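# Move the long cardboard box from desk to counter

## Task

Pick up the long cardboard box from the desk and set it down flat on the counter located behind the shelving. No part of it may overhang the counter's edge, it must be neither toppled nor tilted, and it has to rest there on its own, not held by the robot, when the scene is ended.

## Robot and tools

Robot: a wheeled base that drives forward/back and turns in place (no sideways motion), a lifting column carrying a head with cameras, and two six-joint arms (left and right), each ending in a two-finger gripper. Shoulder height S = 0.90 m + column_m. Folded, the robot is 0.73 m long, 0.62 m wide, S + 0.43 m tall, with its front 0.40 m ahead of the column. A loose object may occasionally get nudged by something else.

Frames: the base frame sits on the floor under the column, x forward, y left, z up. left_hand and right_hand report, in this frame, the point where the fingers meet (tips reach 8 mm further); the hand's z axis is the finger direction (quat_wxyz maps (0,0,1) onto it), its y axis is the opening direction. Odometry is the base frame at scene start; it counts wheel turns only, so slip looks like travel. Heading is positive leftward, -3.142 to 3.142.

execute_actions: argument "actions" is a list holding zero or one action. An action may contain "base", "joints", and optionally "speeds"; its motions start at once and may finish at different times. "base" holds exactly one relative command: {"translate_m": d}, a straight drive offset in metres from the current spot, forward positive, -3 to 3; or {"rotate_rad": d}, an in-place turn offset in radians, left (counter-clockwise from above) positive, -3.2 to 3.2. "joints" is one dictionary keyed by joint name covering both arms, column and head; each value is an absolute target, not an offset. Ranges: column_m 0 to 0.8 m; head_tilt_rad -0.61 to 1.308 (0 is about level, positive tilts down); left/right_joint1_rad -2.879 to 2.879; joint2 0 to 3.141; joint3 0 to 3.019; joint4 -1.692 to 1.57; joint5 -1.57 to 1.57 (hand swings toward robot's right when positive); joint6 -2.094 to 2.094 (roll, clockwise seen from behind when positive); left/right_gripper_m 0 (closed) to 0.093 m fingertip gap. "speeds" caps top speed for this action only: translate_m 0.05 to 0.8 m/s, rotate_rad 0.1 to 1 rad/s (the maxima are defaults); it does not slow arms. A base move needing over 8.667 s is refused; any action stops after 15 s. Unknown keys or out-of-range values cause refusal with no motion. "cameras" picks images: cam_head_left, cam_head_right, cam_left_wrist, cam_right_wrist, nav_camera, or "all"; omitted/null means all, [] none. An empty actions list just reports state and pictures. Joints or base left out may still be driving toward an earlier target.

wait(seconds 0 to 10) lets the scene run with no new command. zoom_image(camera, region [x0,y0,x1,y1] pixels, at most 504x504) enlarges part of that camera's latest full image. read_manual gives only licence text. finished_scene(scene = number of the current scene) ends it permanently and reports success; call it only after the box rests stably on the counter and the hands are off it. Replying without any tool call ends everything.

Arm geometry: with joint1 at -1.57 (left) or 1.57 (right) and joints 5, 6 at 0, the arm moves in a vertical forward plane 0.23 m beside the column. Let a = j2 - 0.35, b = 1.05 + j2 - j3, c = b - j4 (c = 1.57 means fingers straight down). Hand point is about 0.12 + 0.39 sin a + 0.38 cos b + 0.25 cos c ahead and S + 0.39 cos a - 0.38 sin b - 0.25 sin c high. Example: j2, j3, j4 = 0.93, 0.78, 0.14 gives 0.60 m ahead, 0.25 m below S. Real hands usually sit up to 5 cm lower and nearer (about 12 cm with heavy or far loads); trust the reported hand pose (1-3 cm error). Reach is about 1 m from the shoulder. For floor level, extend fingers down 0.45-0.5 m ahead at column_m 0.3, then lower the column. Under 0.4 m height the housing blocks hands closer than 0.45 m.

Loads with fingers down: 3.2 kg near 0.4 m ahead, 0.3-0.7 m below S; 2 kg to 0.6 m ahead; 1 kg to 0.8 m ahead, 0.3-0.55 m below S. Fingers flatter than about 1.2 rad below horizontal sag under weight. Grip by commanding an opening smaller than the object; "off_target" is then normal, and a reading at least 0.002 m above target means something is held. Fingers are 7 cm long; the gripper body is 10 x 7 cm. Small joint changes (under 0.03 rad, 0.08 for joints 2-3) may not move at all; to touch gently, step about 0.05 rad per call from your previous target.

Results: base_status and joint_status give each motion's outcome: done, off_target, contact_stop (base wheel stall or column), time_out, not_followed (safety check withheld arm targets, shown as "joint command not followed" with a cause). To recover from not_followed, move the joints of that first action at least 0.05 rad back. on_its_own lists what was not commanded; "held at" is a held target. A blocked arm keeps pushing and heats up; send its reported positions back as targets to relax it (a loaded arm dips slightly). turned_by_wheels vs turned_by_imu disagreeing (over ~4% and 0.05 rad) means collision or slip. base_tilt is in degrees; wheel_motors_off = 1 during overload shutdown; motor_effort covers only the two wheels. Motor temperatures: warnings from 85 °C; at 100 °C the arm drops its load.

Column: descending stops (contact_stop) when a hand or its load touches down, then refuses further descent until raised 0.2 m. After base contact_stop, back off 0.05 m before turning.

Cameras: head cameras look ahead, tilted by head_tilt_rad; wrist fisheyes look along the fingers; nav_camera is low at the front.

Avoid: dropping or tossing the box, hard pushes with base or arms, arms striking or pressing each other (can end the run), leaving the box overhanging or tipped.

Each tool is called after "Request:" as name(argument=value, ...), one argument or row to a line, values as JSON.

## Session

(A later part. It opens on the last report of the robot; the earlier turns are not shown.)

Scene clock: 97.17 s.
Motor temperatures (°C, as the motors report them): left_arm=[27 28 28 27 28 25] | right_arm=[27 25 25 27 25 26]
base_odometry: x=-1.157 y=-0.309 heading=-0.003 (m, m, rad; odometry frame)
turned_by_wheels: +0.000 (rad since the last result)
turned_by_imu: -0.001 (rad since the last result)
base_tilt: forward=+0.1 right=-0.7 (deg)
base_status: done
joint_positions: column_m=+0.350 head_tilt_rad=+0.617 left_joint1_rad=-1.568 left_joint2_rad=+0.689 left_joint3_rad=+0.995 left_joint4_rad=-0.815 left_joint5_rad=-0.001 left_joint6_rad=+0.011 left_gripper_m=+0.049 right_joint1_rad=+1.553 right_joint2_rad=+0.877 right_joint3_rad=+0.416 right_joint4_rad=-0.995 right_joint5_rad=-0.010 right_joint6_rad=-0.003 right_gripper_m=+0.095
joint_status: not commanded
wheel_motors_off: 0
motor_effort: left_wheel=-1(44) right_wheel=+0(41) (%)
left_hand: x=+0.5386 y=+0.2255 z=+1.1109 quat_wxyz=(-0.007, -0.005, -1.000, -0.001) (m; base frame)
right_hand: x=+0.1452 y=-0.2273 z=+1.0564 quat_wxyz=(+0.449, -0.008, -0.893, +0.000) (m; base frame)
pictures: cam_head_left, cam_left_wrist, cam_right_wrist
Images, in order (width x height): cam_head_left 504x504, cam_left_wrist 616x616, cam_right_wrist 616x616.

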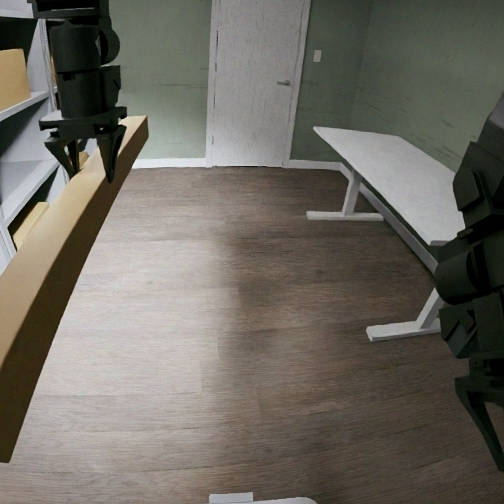

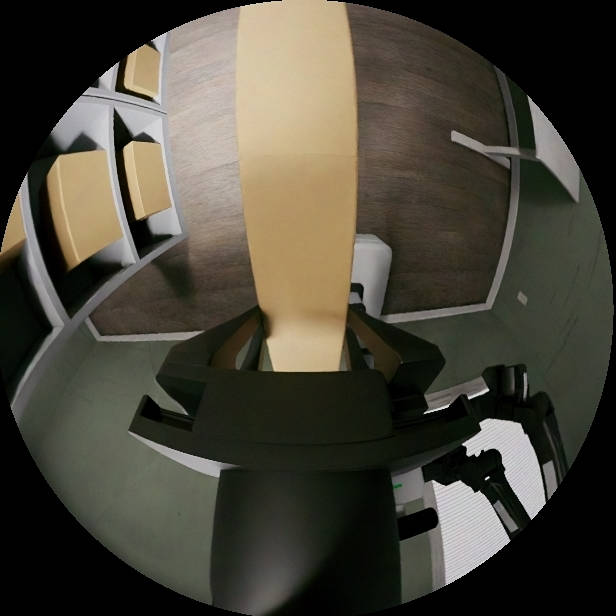

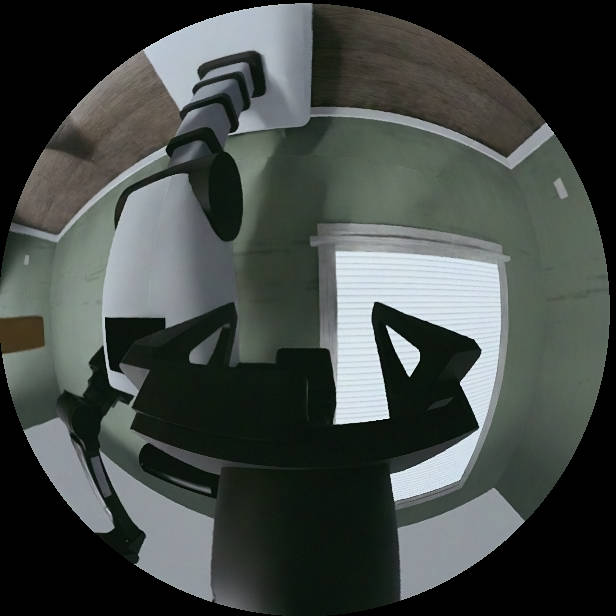

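Request:
execute_actions(
  actions=[
    {"base":{"translate_m":0.07}},
  ],
  cameras=[],
)

Request:
execute_actions(
  actions=[
    {"base":{"rotate_rad":0.75},"speeds":{"rotate_rad":0.4}},
  ],
)

Scene clock: 106.17 s.
Motor temperatures (°C, as the motors report them): left_arm=[27 27 28 27 28 25] | right_arm=[27 25 25 27 25 26]
base_odometry: x=-1.087 y=-0.309 heading=-0.003 (m, m, rad; odometry frame)
turned_by_wheels: +0.000 (rad since the last result)
turned_by_imu: +0.001 (rad since the last result)
base_tilt: forward=+0.2 right=-0.6 (deg)
base_status: done
joint_positions: column_m=+0.350 head_tilt_rad=+0.617 left_joint1_rad=-1.568 left_joint2_rad=+0.690 left_joint3_rad=+0.993 left_joint4_rad=-0.815 left_joint5_rad=-0.001 left_joint6_rad=+0.011 left_gripper_m=+0.049 right_joint1_rad=+1.553 right_joint2_rad=+0.877 right_joint3_rad=+0.419 right_joint4_rad=-0.995 right_joint5_rad=-0.010 right_joint6_rad=-0.003 right_gripper_m=+0.095
joint_status: not commanded
wheel_motors_off: 0
motor_effort: left_wheel=+0(25) right_wheel=-1(36) (%)
left_hand: x=+0.5374 y=+0.2255 z=+1.1097 quat_wxyz=(-0.006, -0.005, -1.000, -0.001) (m; base frame)
right_hand: x=+0.1468 y=-0.2273 z=+1.0558 quat_wxyz=(+0.448, -0.008, -0.894, +0.000) (m; base frame)
pictures: none
No camera images: the call's "cameras" was empty. Leave "cameras" out to get every camera's image.

Scene clock: 108.73 s.
Motor temperatures (°C, as the motors report them): left_arm=[27 27 28 27 28 25] | right_arm=[27 25 25 27 25 26]
base_odometry: x=-1.087 y=-0.309 heading=+0.747 (m, m, rad; odometry frame)
turned_by_wheels: +0.749 (rad since the last result)
turned_by_imu: +0.746 (rad since the last result)
base_tilt: forward=+0.2 right=-0.7 (deg)
base_status: done
joint_positions: column_m=+0.350 head_tilt_rad=+0.617 left_joint1_rad=-1.568 left_joint2_rad=+0.690 left_joint3_rad=+0.993 left_joint4_rad=-0.815 left_joint5_rad=-0.001 left_joint6_rad=+0.011 left_gripper_m=+0.049 right_joint1_rad=+1.553 right_joint2_rad=+0.877 right_joint3_rad=+0.419 right_joint4_rad=-0.995 right_joint5_rad=-0.010 right_joint6_rad=-0.003 right_gripper_m=+0.095
joint_status: not commanded
wheel_motors_off: 0
motor_effort: left_wheel=-2(32) right_wheel=+3(44) (%)
left_hand: x=+0.5374 y=+0.2255 z=+1.1097 quat_wxyz=(-0.006, -0.005, -1.000, -0.001) (m; base frame)
right_hand: x=+0.1466 y=-0.2273 z=+1.0559 quat_wxyz=(+0.448, -0.008, -0.894, +0.000) (m; base frame)
pictures: cam_head_left, cam_head_right, cam_left_wrist, cam_right_wrist, nav_camera
Images, in order (width x height): cam_head_left 504x504, cam_head_right 504x504, cam_left_wrist 616x616, cam_right_wrist 616x616, nav_camera 504x504.

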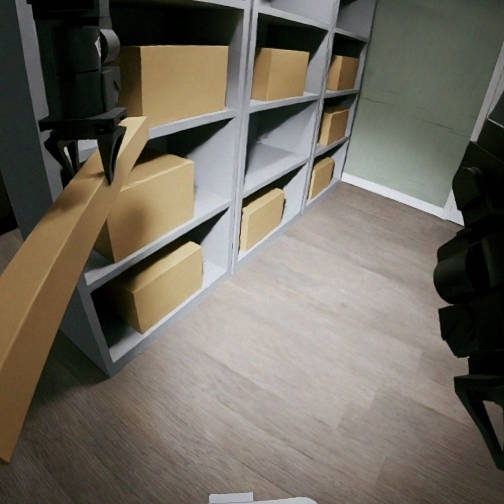

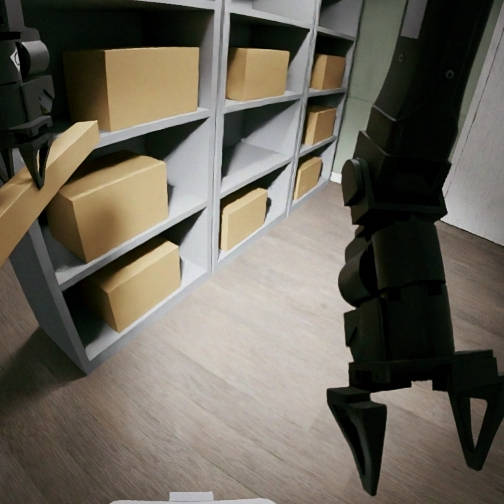

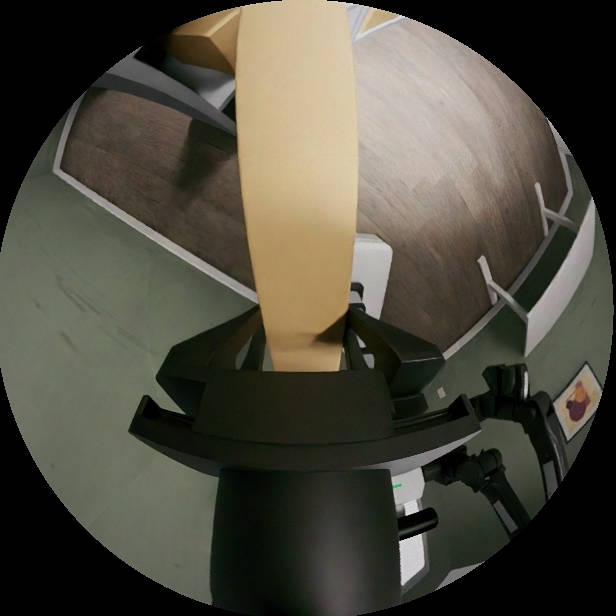

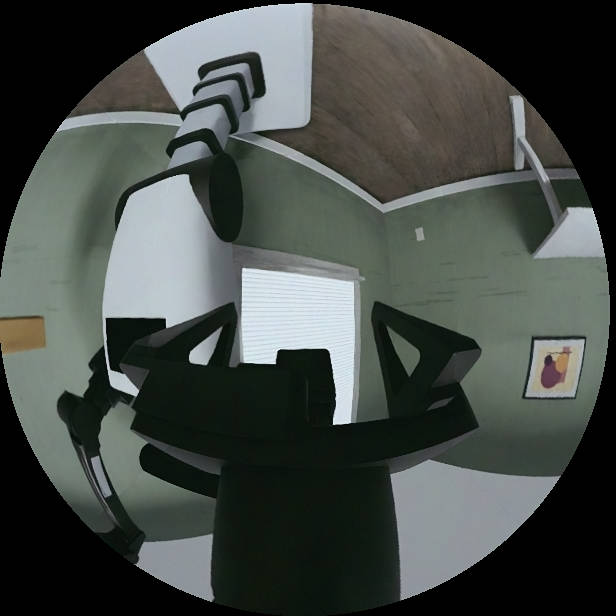

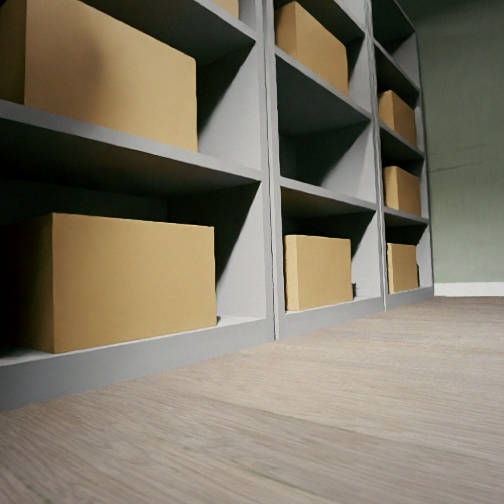

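Request:
execute_actions(
  actions=[
    {"joints":{"left_joint3_rad":0.76,"left_joint4_rad":-0.6}},
  ],
  cameras=["cam_head_left","cam_right_wrist"],
)

Request:
execute_actions(
  actions=[
    {"base":{"rotate_rad":0.83},"speeds":{"rotate_rad":0.4},"joints":{"head_tilt_rad":0.5}},
  ],
)

Scene clock: 115.70 s.
Motor temperatures (°C, as the motors report them): left_arm=[27 27 28 27 28 25] | right_arm=[27 25 25 27 25 26]
base_odometry: x=-1.087 y=-0.309 heading=+0.747 (m, m, rad; odometry frame)
turned_by_wheels: +0.000 (rad since the last result)
turned_by_imu: +0.001 (rad since the last result)
base_tilt: forward=+0.2 right=-0.7 (deg)
base_status: not commanded
joint_positions: column_m=+0.350 head_tilt_rad=+0.617 left_joint1_rad=-1.568 left_joint2_rad=+0.692 left_joint3_rad=+0.742 left_joint4_rad=-0.615 left_joint5_rad=-0.001 left_joint6_rad=+0.011 left_gripper_m=+0.049 right_joint1_rad=+1.553 right_joint2_rad=+0.877 right_joint3_rad=+0.419 right_joint4_rad=-0.995 right_joint5_rad=-0.010 right_joint6_rad=-0.003 right_gripper_m=+0.095
joint_status: all done
wheel_motors_off: 0
motor_effort: left_wheel=-4(4) right_wheel=+4(5) (%)
left_hand: x=+0.4517 y=+0.2255 z=+1.0477 quat_wxyz=(+0.020, -0.005, -1.000, -0.001) (m; base frame)
right_hand: x=+0.1466 y=-0.2273 z=+1.0559 quat_wxyz=(+0.448, -0.008, -0.894, +0.000) (m; base frame)
pictures: cam_head_left, cam_right_wrist
Images, in order (width x height): cam_head_left 504x504, cam_right_wrist 616x616.

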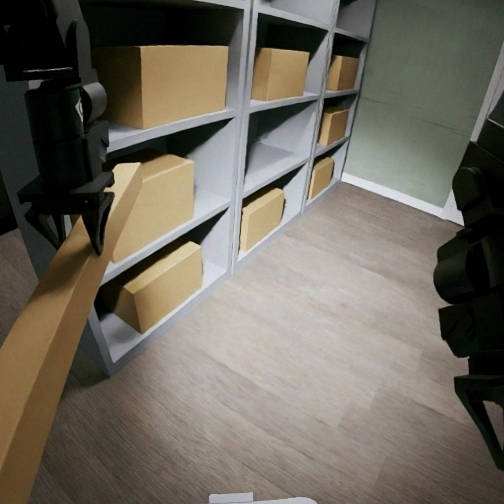

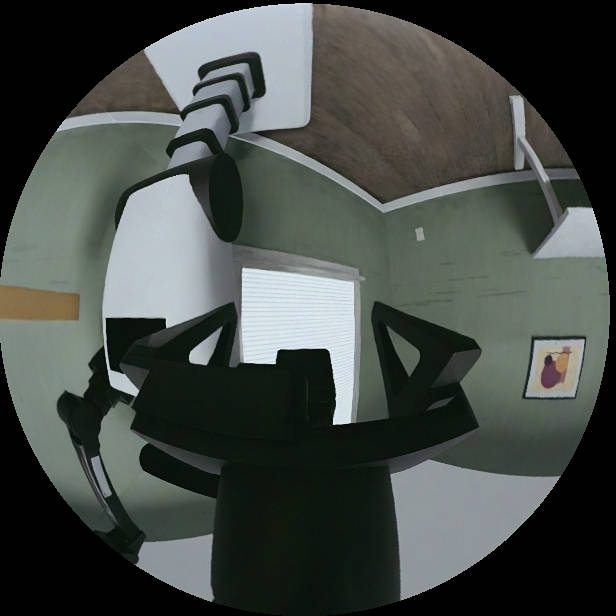

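Scene clock: 118.47 s.
Motor temperatures (°C, as the motors report them): left_arm=[27 27 28 27 28 25] | right_arm=[27 25 25 27 25 26]
base_odometry: x=-1.087 y=-0.309 heading=+1.576 (m, m, rad; odometry frame)
turned_by_wheels: +0.829 (rad since the last result)
turned_by_imu: +0.828 (rad since the last result)
base_tilt: forward=+0.2 right=-0.7 (deg)
base_status: done
joint_positions: column_m=+0.350 head_tilt_rad=+0.518 left_joint1_rad=-1.568 left_joint2_rad=+0.692 left_joint3_rad=+0.742 left_joint4_rad=-0.614 left_joint5_rad=-0.001 left_joint6_rad=+0.011 left_gripper_m=+0.049 right_joint1_rad=+1.553 right_joint2_rad=+0.877 right_joint3_rad=+0.418 right_joint4_rad=-0.995 right_joint5_rad=-0.010 right_joint6_rad=-0.003 right_gripper_m=+0.095
joint_status: all done
wheel_motors_off: 0
motor_effort: left_wheel=-2(22) right_wheel=+4(31) (%)
left_hand: x=+0.4519 y=+0.2255 z=+1.0477 quat_wxyz=(+0.020, -0.005, -1.000, -0.001) (m; base frame)
right_hand: x=+0.1464 y=-0.2273 z=+1.0560 quat_wxyz=(+0.448, -0.008, -0.894, +0.000) (m; base frame)
pictures: cam_head_left, cam_head_right, cam_left_wrist, cam_right_wrist, nav_camera
Images, in order (width x height): cam_head_left 504x504, cam_head_right 504x504, cam_left_wrist 616x616, cam_right_wrist 616x616, nav_camera 504x504.

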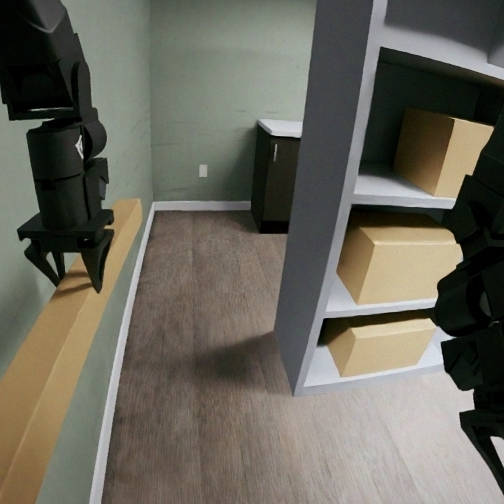

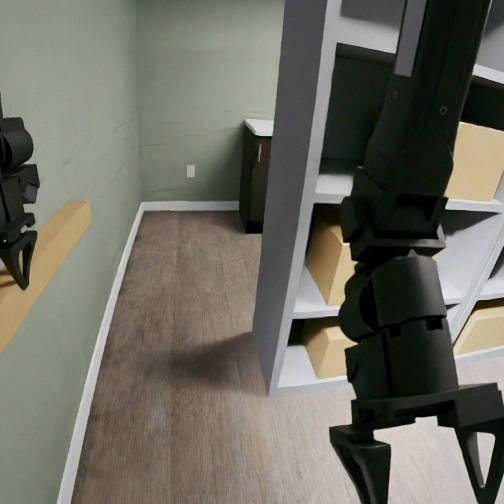

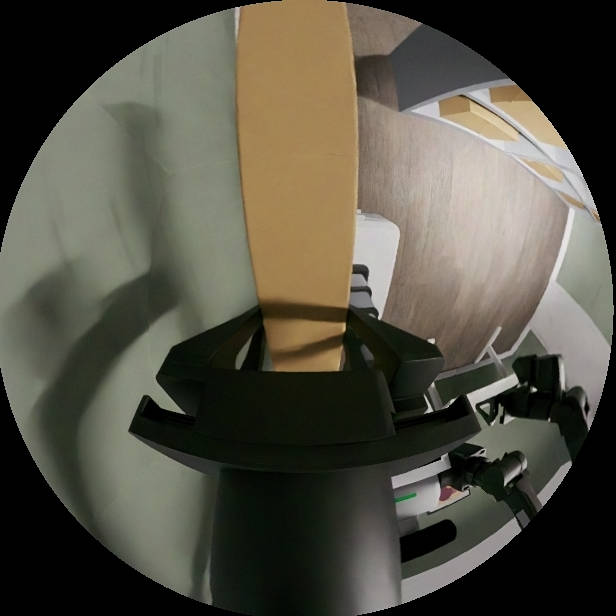

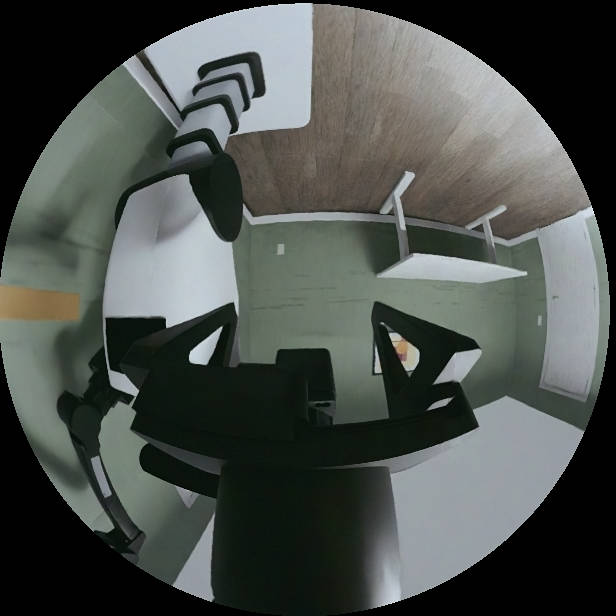

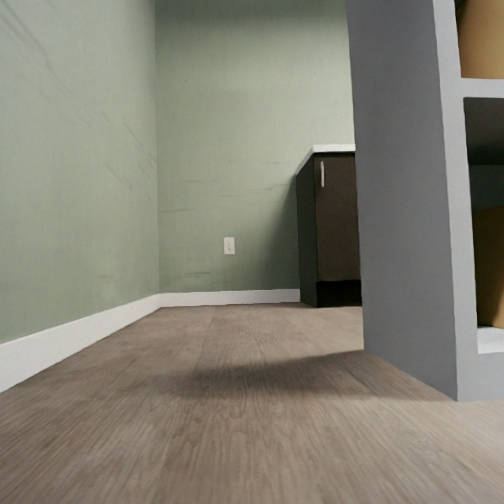

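Request:
execute_actions(
  actions=[
    {"base":{"rotate_rad":0.08},"joints":{"head_tilt_rad":0.9}},
  ],
  cameras=[],
)

Request:
execute_actions(
  actions=[
    {"base":{"translate_m":0.5},"speeds":{"translate_m":0.4}},
  ],
  cameras=["cam_head_left","cam_head_right","nav_camera"],
)

Scene clock: 126.53 s.
Motor temperatures (°C, as the motors report them): left_arm=[27 27 28 27 28 25] | right_arm=[27 25 25 27 25 26]
base_odometry: x=-1.087 y=-0.309 heading=+1.655 (m, m, rad; odometry frame)
turned_by_wheels: +0.079 (rad since the last result)
turned_by_imu: +0.080 (rad since the last result)
base_tilt: forward=+0.2 right=-0.7 (deg)
base_status: done
joint_positions: column_m=+0.350 head_tilt_rad=+0.901 left_joint1_rad=-1.568 left_joint2_rad=+0.692 left_joint3_rad=+0.742 left_joint4_rad=-0.614 left_joint5_rad=-0.001 left_joint6_rad=+0.011 left_gripper_m=+0.049 right_joint1_rad=+1.553 right_joint2_rad=+0.877 right_joint3_rad=+0.418 right_joint4_rad=-0.995 right_joint5_rad=-0.010 right_joint6_rad=-0.003 right_gripper_m=+0.095
joint_status: all done
wheel_motors_off: 0
motor_effort: left_wheel=-2(24) right_wheel=+5(30) (%)
left_hand: x=+0.4519 y=+0.2255 z=+1.0477 quat_wxyz=(+0.020, -0.005, -1.000, -0.001) (m; base frame)
right_hand: x=+0.1464 y=-0.2273 z=+1.0560 quat_wxyz=(+0.448, -0.008, -0.894, +0.000) (m; base frame)
pictures: none
No camera images: the call's "cameras" was empty. Leave "cameras" out to get every camera's image.

Scene clock: 129.03 s.
Motor temperatures (°C, as the motors report them): left_arm=[27 27 28 27 28 25] | right_arm=[27 25 25 27 25 26]
base_odometry: x=-1.129 y=+0.189 heading=+1.655 (m, m, rad; odometry frame)
turned_by_wheels: +0.000 (rad since the last result)
turned_by_imu: +0.001 (rad since the last result)
base_tilt: forward=+0.2 right=-0.7 (deg)
base_status: done
joint_positions: column_m=+0.350 head_tilt_rad=+0.902 left_joint1_rad=-1.568 left_joint2_rad=+0.692 left_joint3_rad=+0.742 left_joint4_rad=-0.611 left_joint5_rad=-0.001 left_joint6_rad=+0.011 left_gripper_m=+0.049 right_joint1_rad=+1.553 right_joint2_rad=+0.877 right_joint3_rad=+0.418 right_joint4_rad=-0.995 right_joint5_rad=-0.010 right_joint6_rad=-0.003 right_gripper_m=+0.095
joint_status: not commanded
wheel_motors_off: 0
motor_effort: left_wheel=+0(29) right_wheel=+0(56) (%)
left_hand: x=+0.4525 y=+0.2255 z=+1.0476 quat_wxyz=(+0.019, -0.005, -1.000, -0.001) (m; base frame)
right_hand: x=+0.1461 y=-0.2273 z=+1.0561 quat_wxyz=(+0.449, -0.008, -0.894, +0.000) (m; base frame)
pictures: cam_head_left, cam_head_right, nav_camera
Images, in order (width x height): cam_head_left 504x504, cam_head_right 504x504, nav_camera 504x504.

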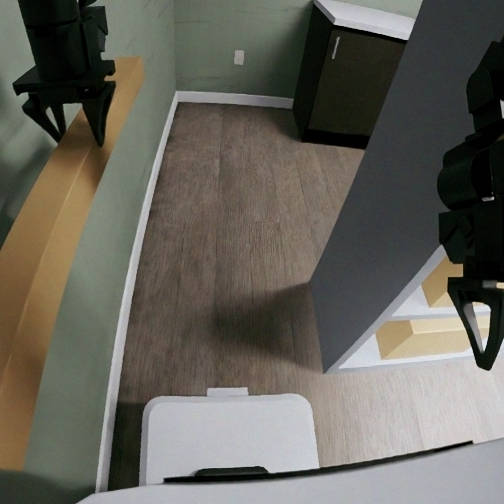

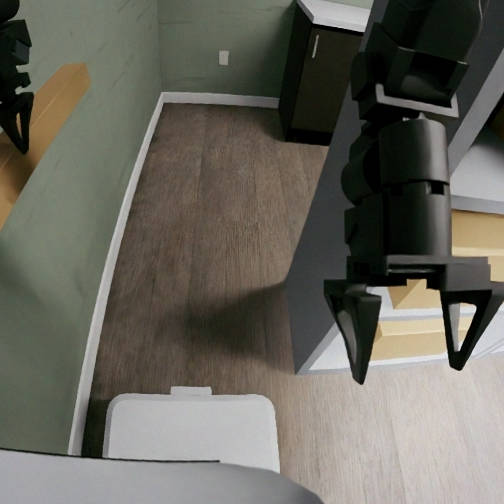

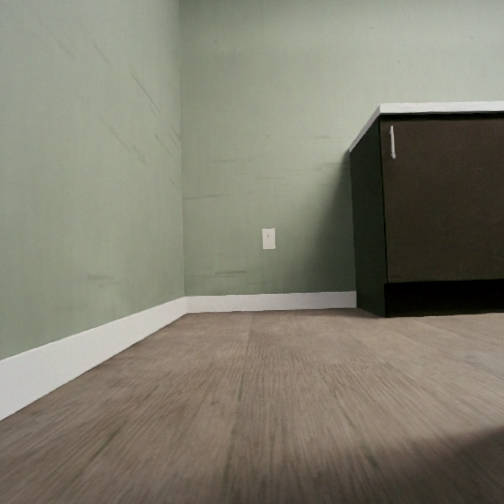

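Request:
execute_actions(
  actions=[
    {"base":{"rotate_rad":-0.065}},
  ],
  cameras=[],
)

Request:
execute_actions(
  actions=[
    {"base":{"translate_m":0.5},"speeds":{"translate_m":0.3}},
  ],
)

Scene clock: 137.23 s.
Motor temperatures (°C, as the motors report them): left_arm=[27 27 28 27 28 25] | right_arm=[27 25 25 27 25 26]
base_odometry: x=-1.129 y=+0.189 heading=+1.591 (m, m, rad; odometry frame)
turned_by_wheels: -0.064 (rad since the last result)
turned_by_imu: -0.063 (rad since the last result)
base_tilt: forward=+0.2 right=-0.7 (deg)
base_status: done
joint_positions: column_m=+0.350 head_tilt_rad=+0.902 left_joint1_rad=-1.568 left_joint2_rad=+0.692 left_joint3_rad=+0.742 left_joint4_rad=-0.611 left_joint5_rad=-0.001 left_joint6_rad=+0.011 left_gripper_m=+0.049 right_joint1_rad=+1.553 right_joint2_rad=+0.877 right_joint3_rad=+0.418 right_joint4_rad=-0.995 right_joint5_rad=-0.010 right_joint6_rad=-0.003 right_gripper_m=+0.095
joint_status: not commanded
wheel_motors_off: 0
motor_effort: left_wheel=+1(21) right_wheel=+0(34) (%)
left_hand: x=+0.4525 y=+0.2255 z=+1.0476 quat_wxyz=(+0.019, -0.005, -1.000, -0.001) (m; base frame)
right_hand: x=+0.1461 y=-0.2273 z=+1.0561 quat_wxyz=(+0.449, -0.008, -0.894, +0.000) (m; base frame)
pictures: none
No camera images: the call's "cameras" was empty. Leave "cameras" out to get every camera's image.

Scene clock: 140.03 s.
Motor temperatures (°C, as the motors report them): left_arm=[27 27 28 27 28 25] | right_arm=[27 25 25 27 25 26]
base_odometry: x=-1.139 y=+0.689 heading=+1.591 (m, m, rad; odometry frame)
turned_by_wheels: +0.000 (rad since the last result)
turned_by_imu: +0.001 (rad since the last result)
base_tilt: forward=+0.2 right=-0.7 (deg)
base_status: done
joint_positions: column_m=+0.350 head_tilt_rad=+0.902 left_joint1_rad=-1.568 left_joint2_rad=+0.692 left_joint3_rad=+0.744 left_joint4_rad=-0.610 left_joint5_rad=-0.001 left_joint6_rad=+0.011 left_gripper_m=+0.049 right_joint1_rad=+1.553 right_joint2_rad=+0.877 right_joint3_rad=+0.417 right_joint4_rad=-0.995 right_joint5_rad=-0.010 right_joint6_rad=-0.003 right_gripper_m=+0.095
joint_status: not commanded
wheel_motors_off: 0
motor_effort: left_wheel=+0(24) right_wheel=+1(43) (%)
left_hand: x=+0.4534 y=+0.2255 z=+1.0477 quat_wxyz=(+0.018, -0.005, -1.000, -0.001) (m; base frame)
right_hand: x=+0.1459 y=-0.2273 z=+1.0562 quat_wxyz=(+0.449, -0.008, -0.894, +0.000) (m; base frame)
pictures: cam_head_left, cam_head_right, cam_left_wrist, cam_right_wrist, nav_camera
Images, in order (width x height): cam_head_left 504x504, cam_head_right 504x504, cam_left_wrist 616x616, cam_right_wrist 616x616, nav_camera 504x504.

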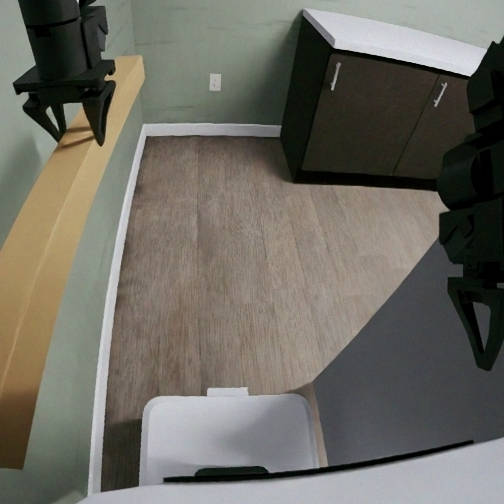

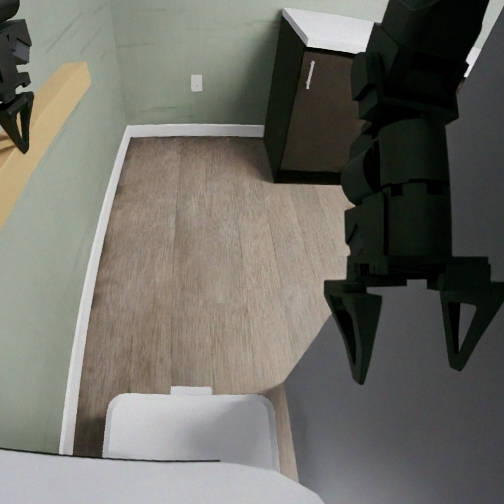

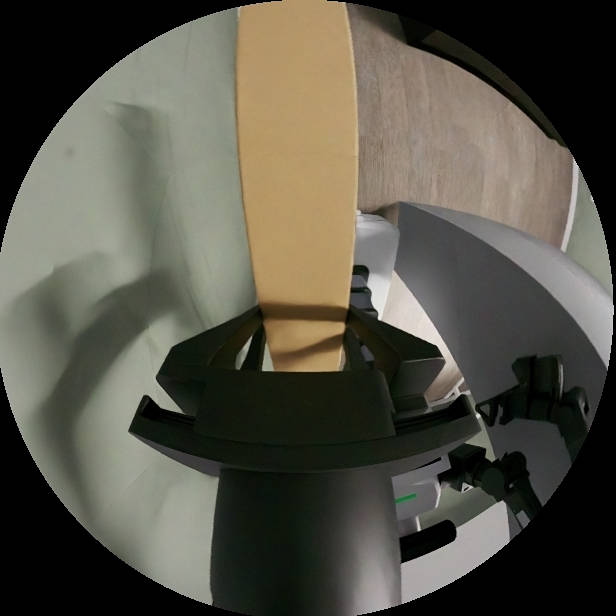

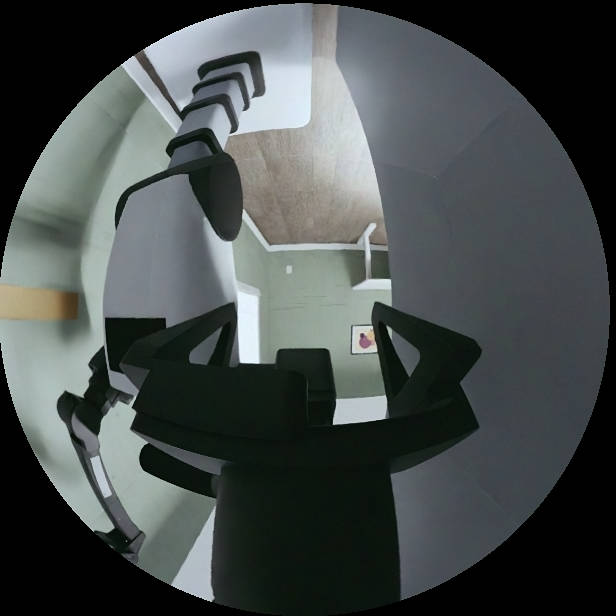

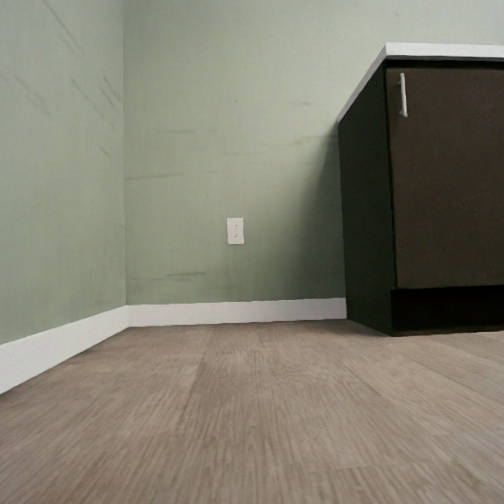

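Request:
execute_actions(
  actions=[
    {"base":{"rotate_rad":0.03}},
  ],
  cameras=[],
)

Request:
execute_actions(
  actions=[
    {"base":{"translate_m":0.7},"speeds":{"translate_m":0.35},"joints":{"column_m":0.5}},
  ],
  cameras=["cam_right_wrist"],
)

Request:
execute_actions(
  actions=[
    {"base":{"rotate_rad":-0.4},"speeds":{"rotate_rad":0.4}},
  ],
  cameras=["cam_right_wrist","cam_head_left","nav_camera"],
)

Scene clock: 152.43 s.
Motor temperatures (°C, as the motors report them): left_arm=[27 27 28 27 28 25] | right_arm=[27 25 25 27 25 26]
base_odometry: x=-1.139 y=+0.689 heading=+1.620 (m, m, rad; odometry frame)
turned_by_wheels: +0.029 (rad since the last result)
turned_by_imu: +0.030 (rad since the last result)
base_tilt: forward=+0.2 right=-0.7 (deg)
base_status: done
joint_positions: column_m=+0.350 head_tilt_rad=+0.902 left_joint1_rad=-1.568 left_joint2_rad=+0.692 left_joint3_rad=+0.744 left_joint4_rad=-0.610 left_joint5_rad=-0.001 left_joint6_rad=+0.011 left_gripper_m=+0.049 right_joint1_rad=+1.553 right_joint2_rad=+0.877 right_joint3_rad=+0.418 right_joint4_rad=-0.995 right_joint5_rad=-0.010 right_joint6_rad=-0.003 right_gripper_m=+0.095
joint_status: not commanded
wheel_motors_off: 0
motor_effort: left_wheel=+0(22) right_wheel=+0(31) (%)
left_hand: x=+0.4534 y=+0.2255 z=+1.0477 quat_wxyz=(+0.018, -0.005, -1.000, -0.001) (m; base frame)
right_hand: x=+0.1461 y=-0.2273 z=+1.0561 quat_wxyz=(+0.449, -0.008, -0.894, +0.000) (m; base frame)
pictures: none
No camera images: the call's "cameras" was empty. Leave "cameras" out to get every camera's image.

Scene clock: 155.73 s.
Motor temperatures (°C, as the motors report them): left_arm=[27 27 28 27 28 25] | right_arm=[27 25 25 27 25 26]
base_odometry: x=-1.174 y=+1.388 heading=+1.621 (m, m, rad; odometry frame)
turned_by_wheels: +0.000 (rad since the last result)
turned_by_imu: +0.002 (rad since the last result)
base_tilt: forward=+0.2 right=-0.7 (deg)
base_status: done
joint_positions: column_m=+0.500 head_tilt_rad=+0.902 left_joint1_rad=-1.568 left_joint2_rad=+0.693 left_joint3_rad=+0.744 left_joint4_rad=-0.610 left_joint5_rad=-0.001 left_joint6_rad=+0.011 left_gripper_m=+0.049 right_joint1_rad=+1.553 right_joint2_rad=+0.877 right_joint3_rad=+0.418 right_joint4_rad=-0.995 right_joint5_rad=-0.010 right_joint6_rad=-0.003 right_gripper_m=+0.095
joint_status: all done
wheel_motors_off: 0
motor_effort: left_wheel=-1(38) right_wheel=+0(34) (%)
left_hand: x=+0.4538 y=+0.2255 z=+1.1977 quat_wxyz=(+0.018, -0.005, -1.000, -0.001) (m; base frame)
right_hand: x=+0.1463 y=-0.2273 z=+1.2060 quat_wxyz=(+0.448, -0.008, -0.894, +0.000) (m; base frame)
pictures: cam_right_wrist
Images, in order (width x height): cam_right_wrist 616x616.

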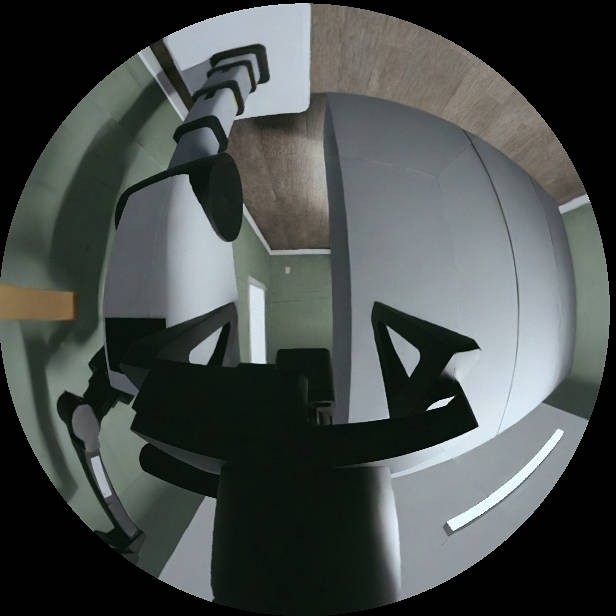

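Scene clock: 157.47 s.
Motor temperatures (°C, as the motors report them): left_arm=[27 27 28 27 28 25] | right_arm=[27 25 25 27 25 26]
base_odometry: x=-1.174 y=+1.388 heading=+1.221 (m, m, rad; odometry frame)
turned_by_wheels: -0.399 (rad since the last result)
turned_by_imu: -0.396 (rad since the last result)
base_tilt: forward=+0.2 right=-0.7 (deg)
base_status: done
joint_positions: column_m=+0.500 head_tilt_rad=+0.902 left_joint1_rad=-1.568 left_joint2_rad=+0.693 left_joint3_rad=+0.744 left_joint4_rad=-0.610 left_joint5_rad=-0.001 left_joint6_rad=+0.011 left_gripper_m=+0.049 right_joint1_rad=+1.553 right_joint2_rad=+0.877 right_joint3_rad=+0.418 right_joint4_rad=-0.995 right_joint5_rad=-0.010 right_joint6_rad=-0.003 right_gripper_m=+0.095
joint_status: not commanded
wheel_motors_off: 0
motor_effort: left_wheel=+1(25) right_wheel=-2(43) (%)
left_hand: x=+0.4538 y=+0.2255 z=+1.1977 quat_wxyz=(+0.018, -0.005, -1.000, -0.001) (m; base frame)
right_hand: x=+0.1463 y=-0.2273 z=+1.2060 quat_wxyz=(+0.448, -0.008, -0.894, +0.000) (m; base frame)
pictures: cam_head_left, cam_right_wrist, nav_camera
Images, in order (width x height): cam_head_left 504x504, cam_right_wrist 616x616, nav_camera 504x504.

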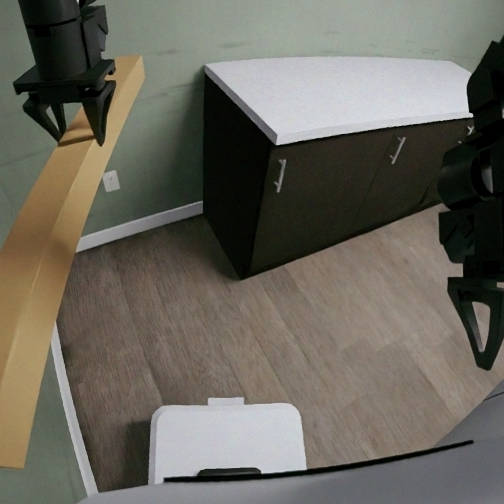

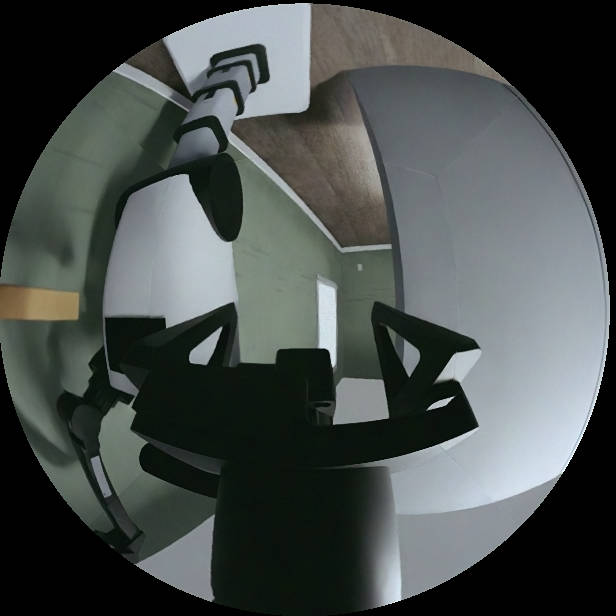

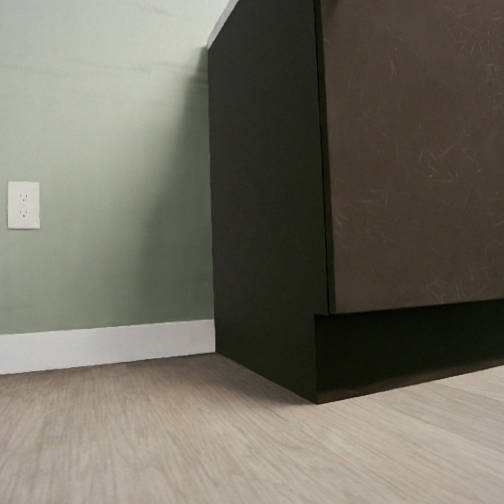

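Request:
execute_actions(
  actions=[
    {"base":{"translate_m":0.25}},
  ],
  cameras=[],
)

Request:
execute_actions(
  actions=[
    {"base":{"rotate_rad":-1.18},"speeds":{"rotate_rad":0.5},"joints":{"head_tilt_rad":0.75}},
  ],
)

Scene clock: 164.83 s.
Motor temperatures (°C, as the motors report them): left_arm=[27 27 28 27 28 25] | right_arm=[27 25 25 27 25 26]
base_odometry: x=-1.088 y=+1.623 heading=+1.221 (m, m, rad; odometry frame)
turned_by_wheels: +0.000 (rad since the last result)
turned_by_imu: +0.001 (rad since the last result)
base_tilt: forward=+0.2 right=-0.7 (deg)
base_status: done
joint_positions: column_m=+0.500 head_tilt_rad=+0.902 left_joint1_rad=-1.568 left_joint2_rad=+0.694 left_joint3_rad=+0.746 left_joint4_rad=-0.609 left_joint5_rad=-0.001 left_joint6_rad=+0.011 left_gripper_m=+0.049 right_joint1_rad=+1.553 right_joint2_rad=+0.877 right_joint3_rad=+0.419 right_joint4_rad=-0.995 right_joint5_rad=-0.010 right_joint6_rad=-0.003 right_gripper_m=+0.095
joint_status: not commanded
wheel_motors_off: 0
motor_effort: left_wheel=+1(38) right_wheel=-1(42) (%)
left_hand: x=+0.4546 y=+0.2255 z=+1.1977 quat_wxyz=(+0.017, -0.005, -1.000, -0.001) (m; base frame)
right_hand: x=+0.1471 y=-0.2273 z=+1.2058 quat_wxyz=(+0.448, -0.008, -0.894, +0.000) (m; base frame)
pictures: none
No camera images: the call's "cameras" was empty. Leave "cameras" out to get every camera's image.

Scene clock: 168.17 s.
Motor temperatures (°C, as the motors report them): left_arm=[27 27 28 27 28 25] | right_arm=[27 25 25 27 25 26]
base_odometry: x=-1.088 y=+1.623 heading=+0.042 (m, m, rad; odometry frame)
turned_by_wheels: -1.179 (rad since the last result)
turned_by_imu: -1.173 (rad since the last result)
base_tilt: forward=+0.1 right=-0.7 (deg)
base_status: done
joint_positions: column_m=+0.500 head_tilt_rad=+0.766 left_joint1_rad=-1.568 left_joint2_rad=+0.694 left_joint3_rad=+0.746 left_joint4_rad=-0.609 left_joint5_rad=-0.001 left_joint6_rad=+0.011 left_gripper_m=+0.049 right_joint1_rad=+1.553 right_joint2_rad=+0.877 right_joint3_rad=+0.419 right_joint4_rad=-0.995 right_joint5_rad=-0.010 right_joint6_rad=-0.003 right_gripper_m=+0.095
joint_status: all done
wheel_motors_off: 0
motor_effort: left_wheel=+3(32) right_wheel=-3(40) (%)
left_hand: x=+0.4546 y=+0.2255 z=+1.1977 quat_wxyz=(+0.017, -0.005, -1.000, -0.001) (m; base frame)
right_hand: x=+0.1471 y=-0.2273 z=+1.2058 quat_wxyz=(+0.448, -0.008, -0.894, +0.000) (m; base frame)
pictures: cam_head_left, cam_head_right, cam_left_wrist, cam_right_wrist, nav_camera
Images, in order (width x height): cam_head_left 504x504, cam_head_right 504x504, cam_left_wrist 616x616, cam_right_wrist 616x616, nav_camera 504x504.

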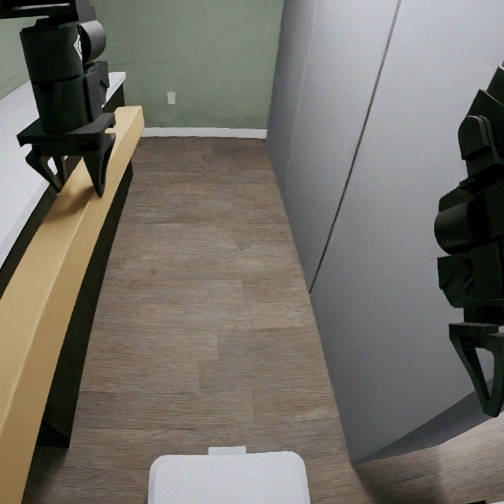

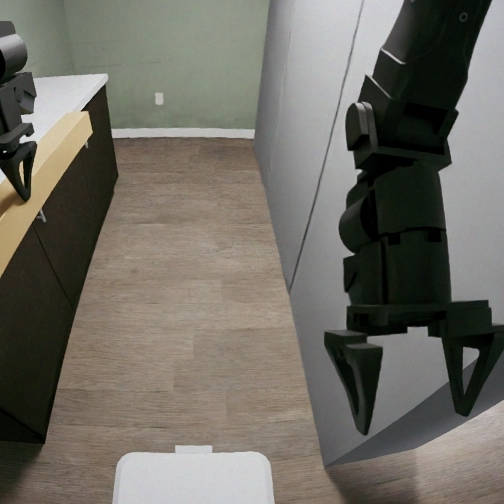

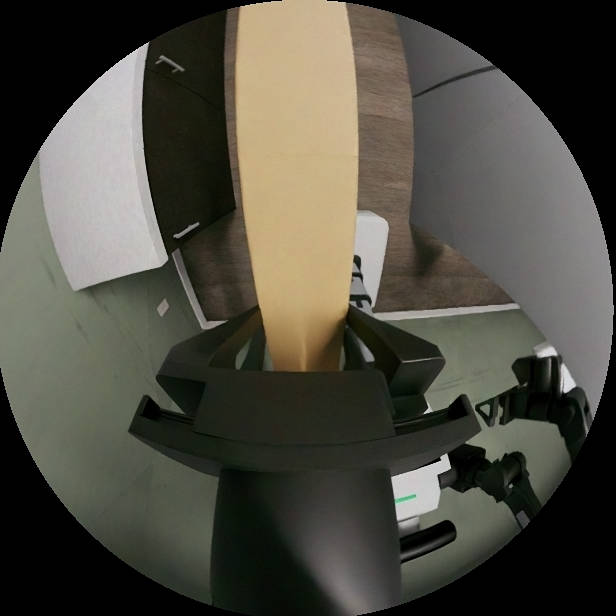

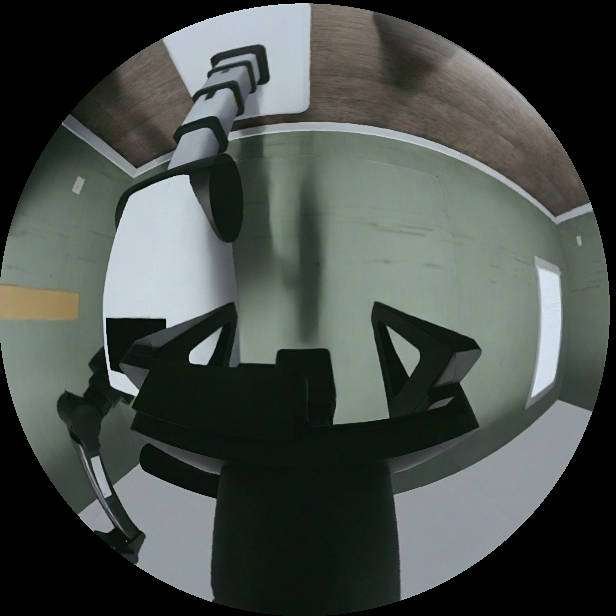

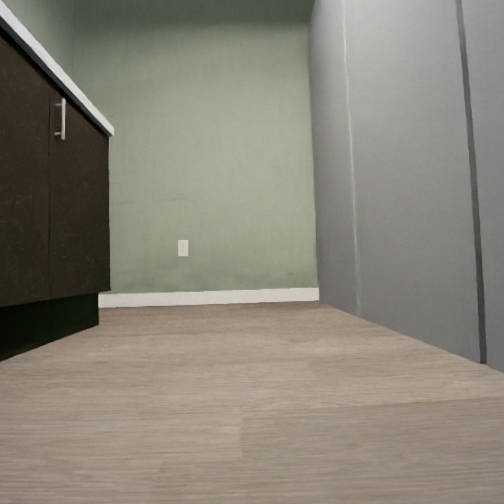

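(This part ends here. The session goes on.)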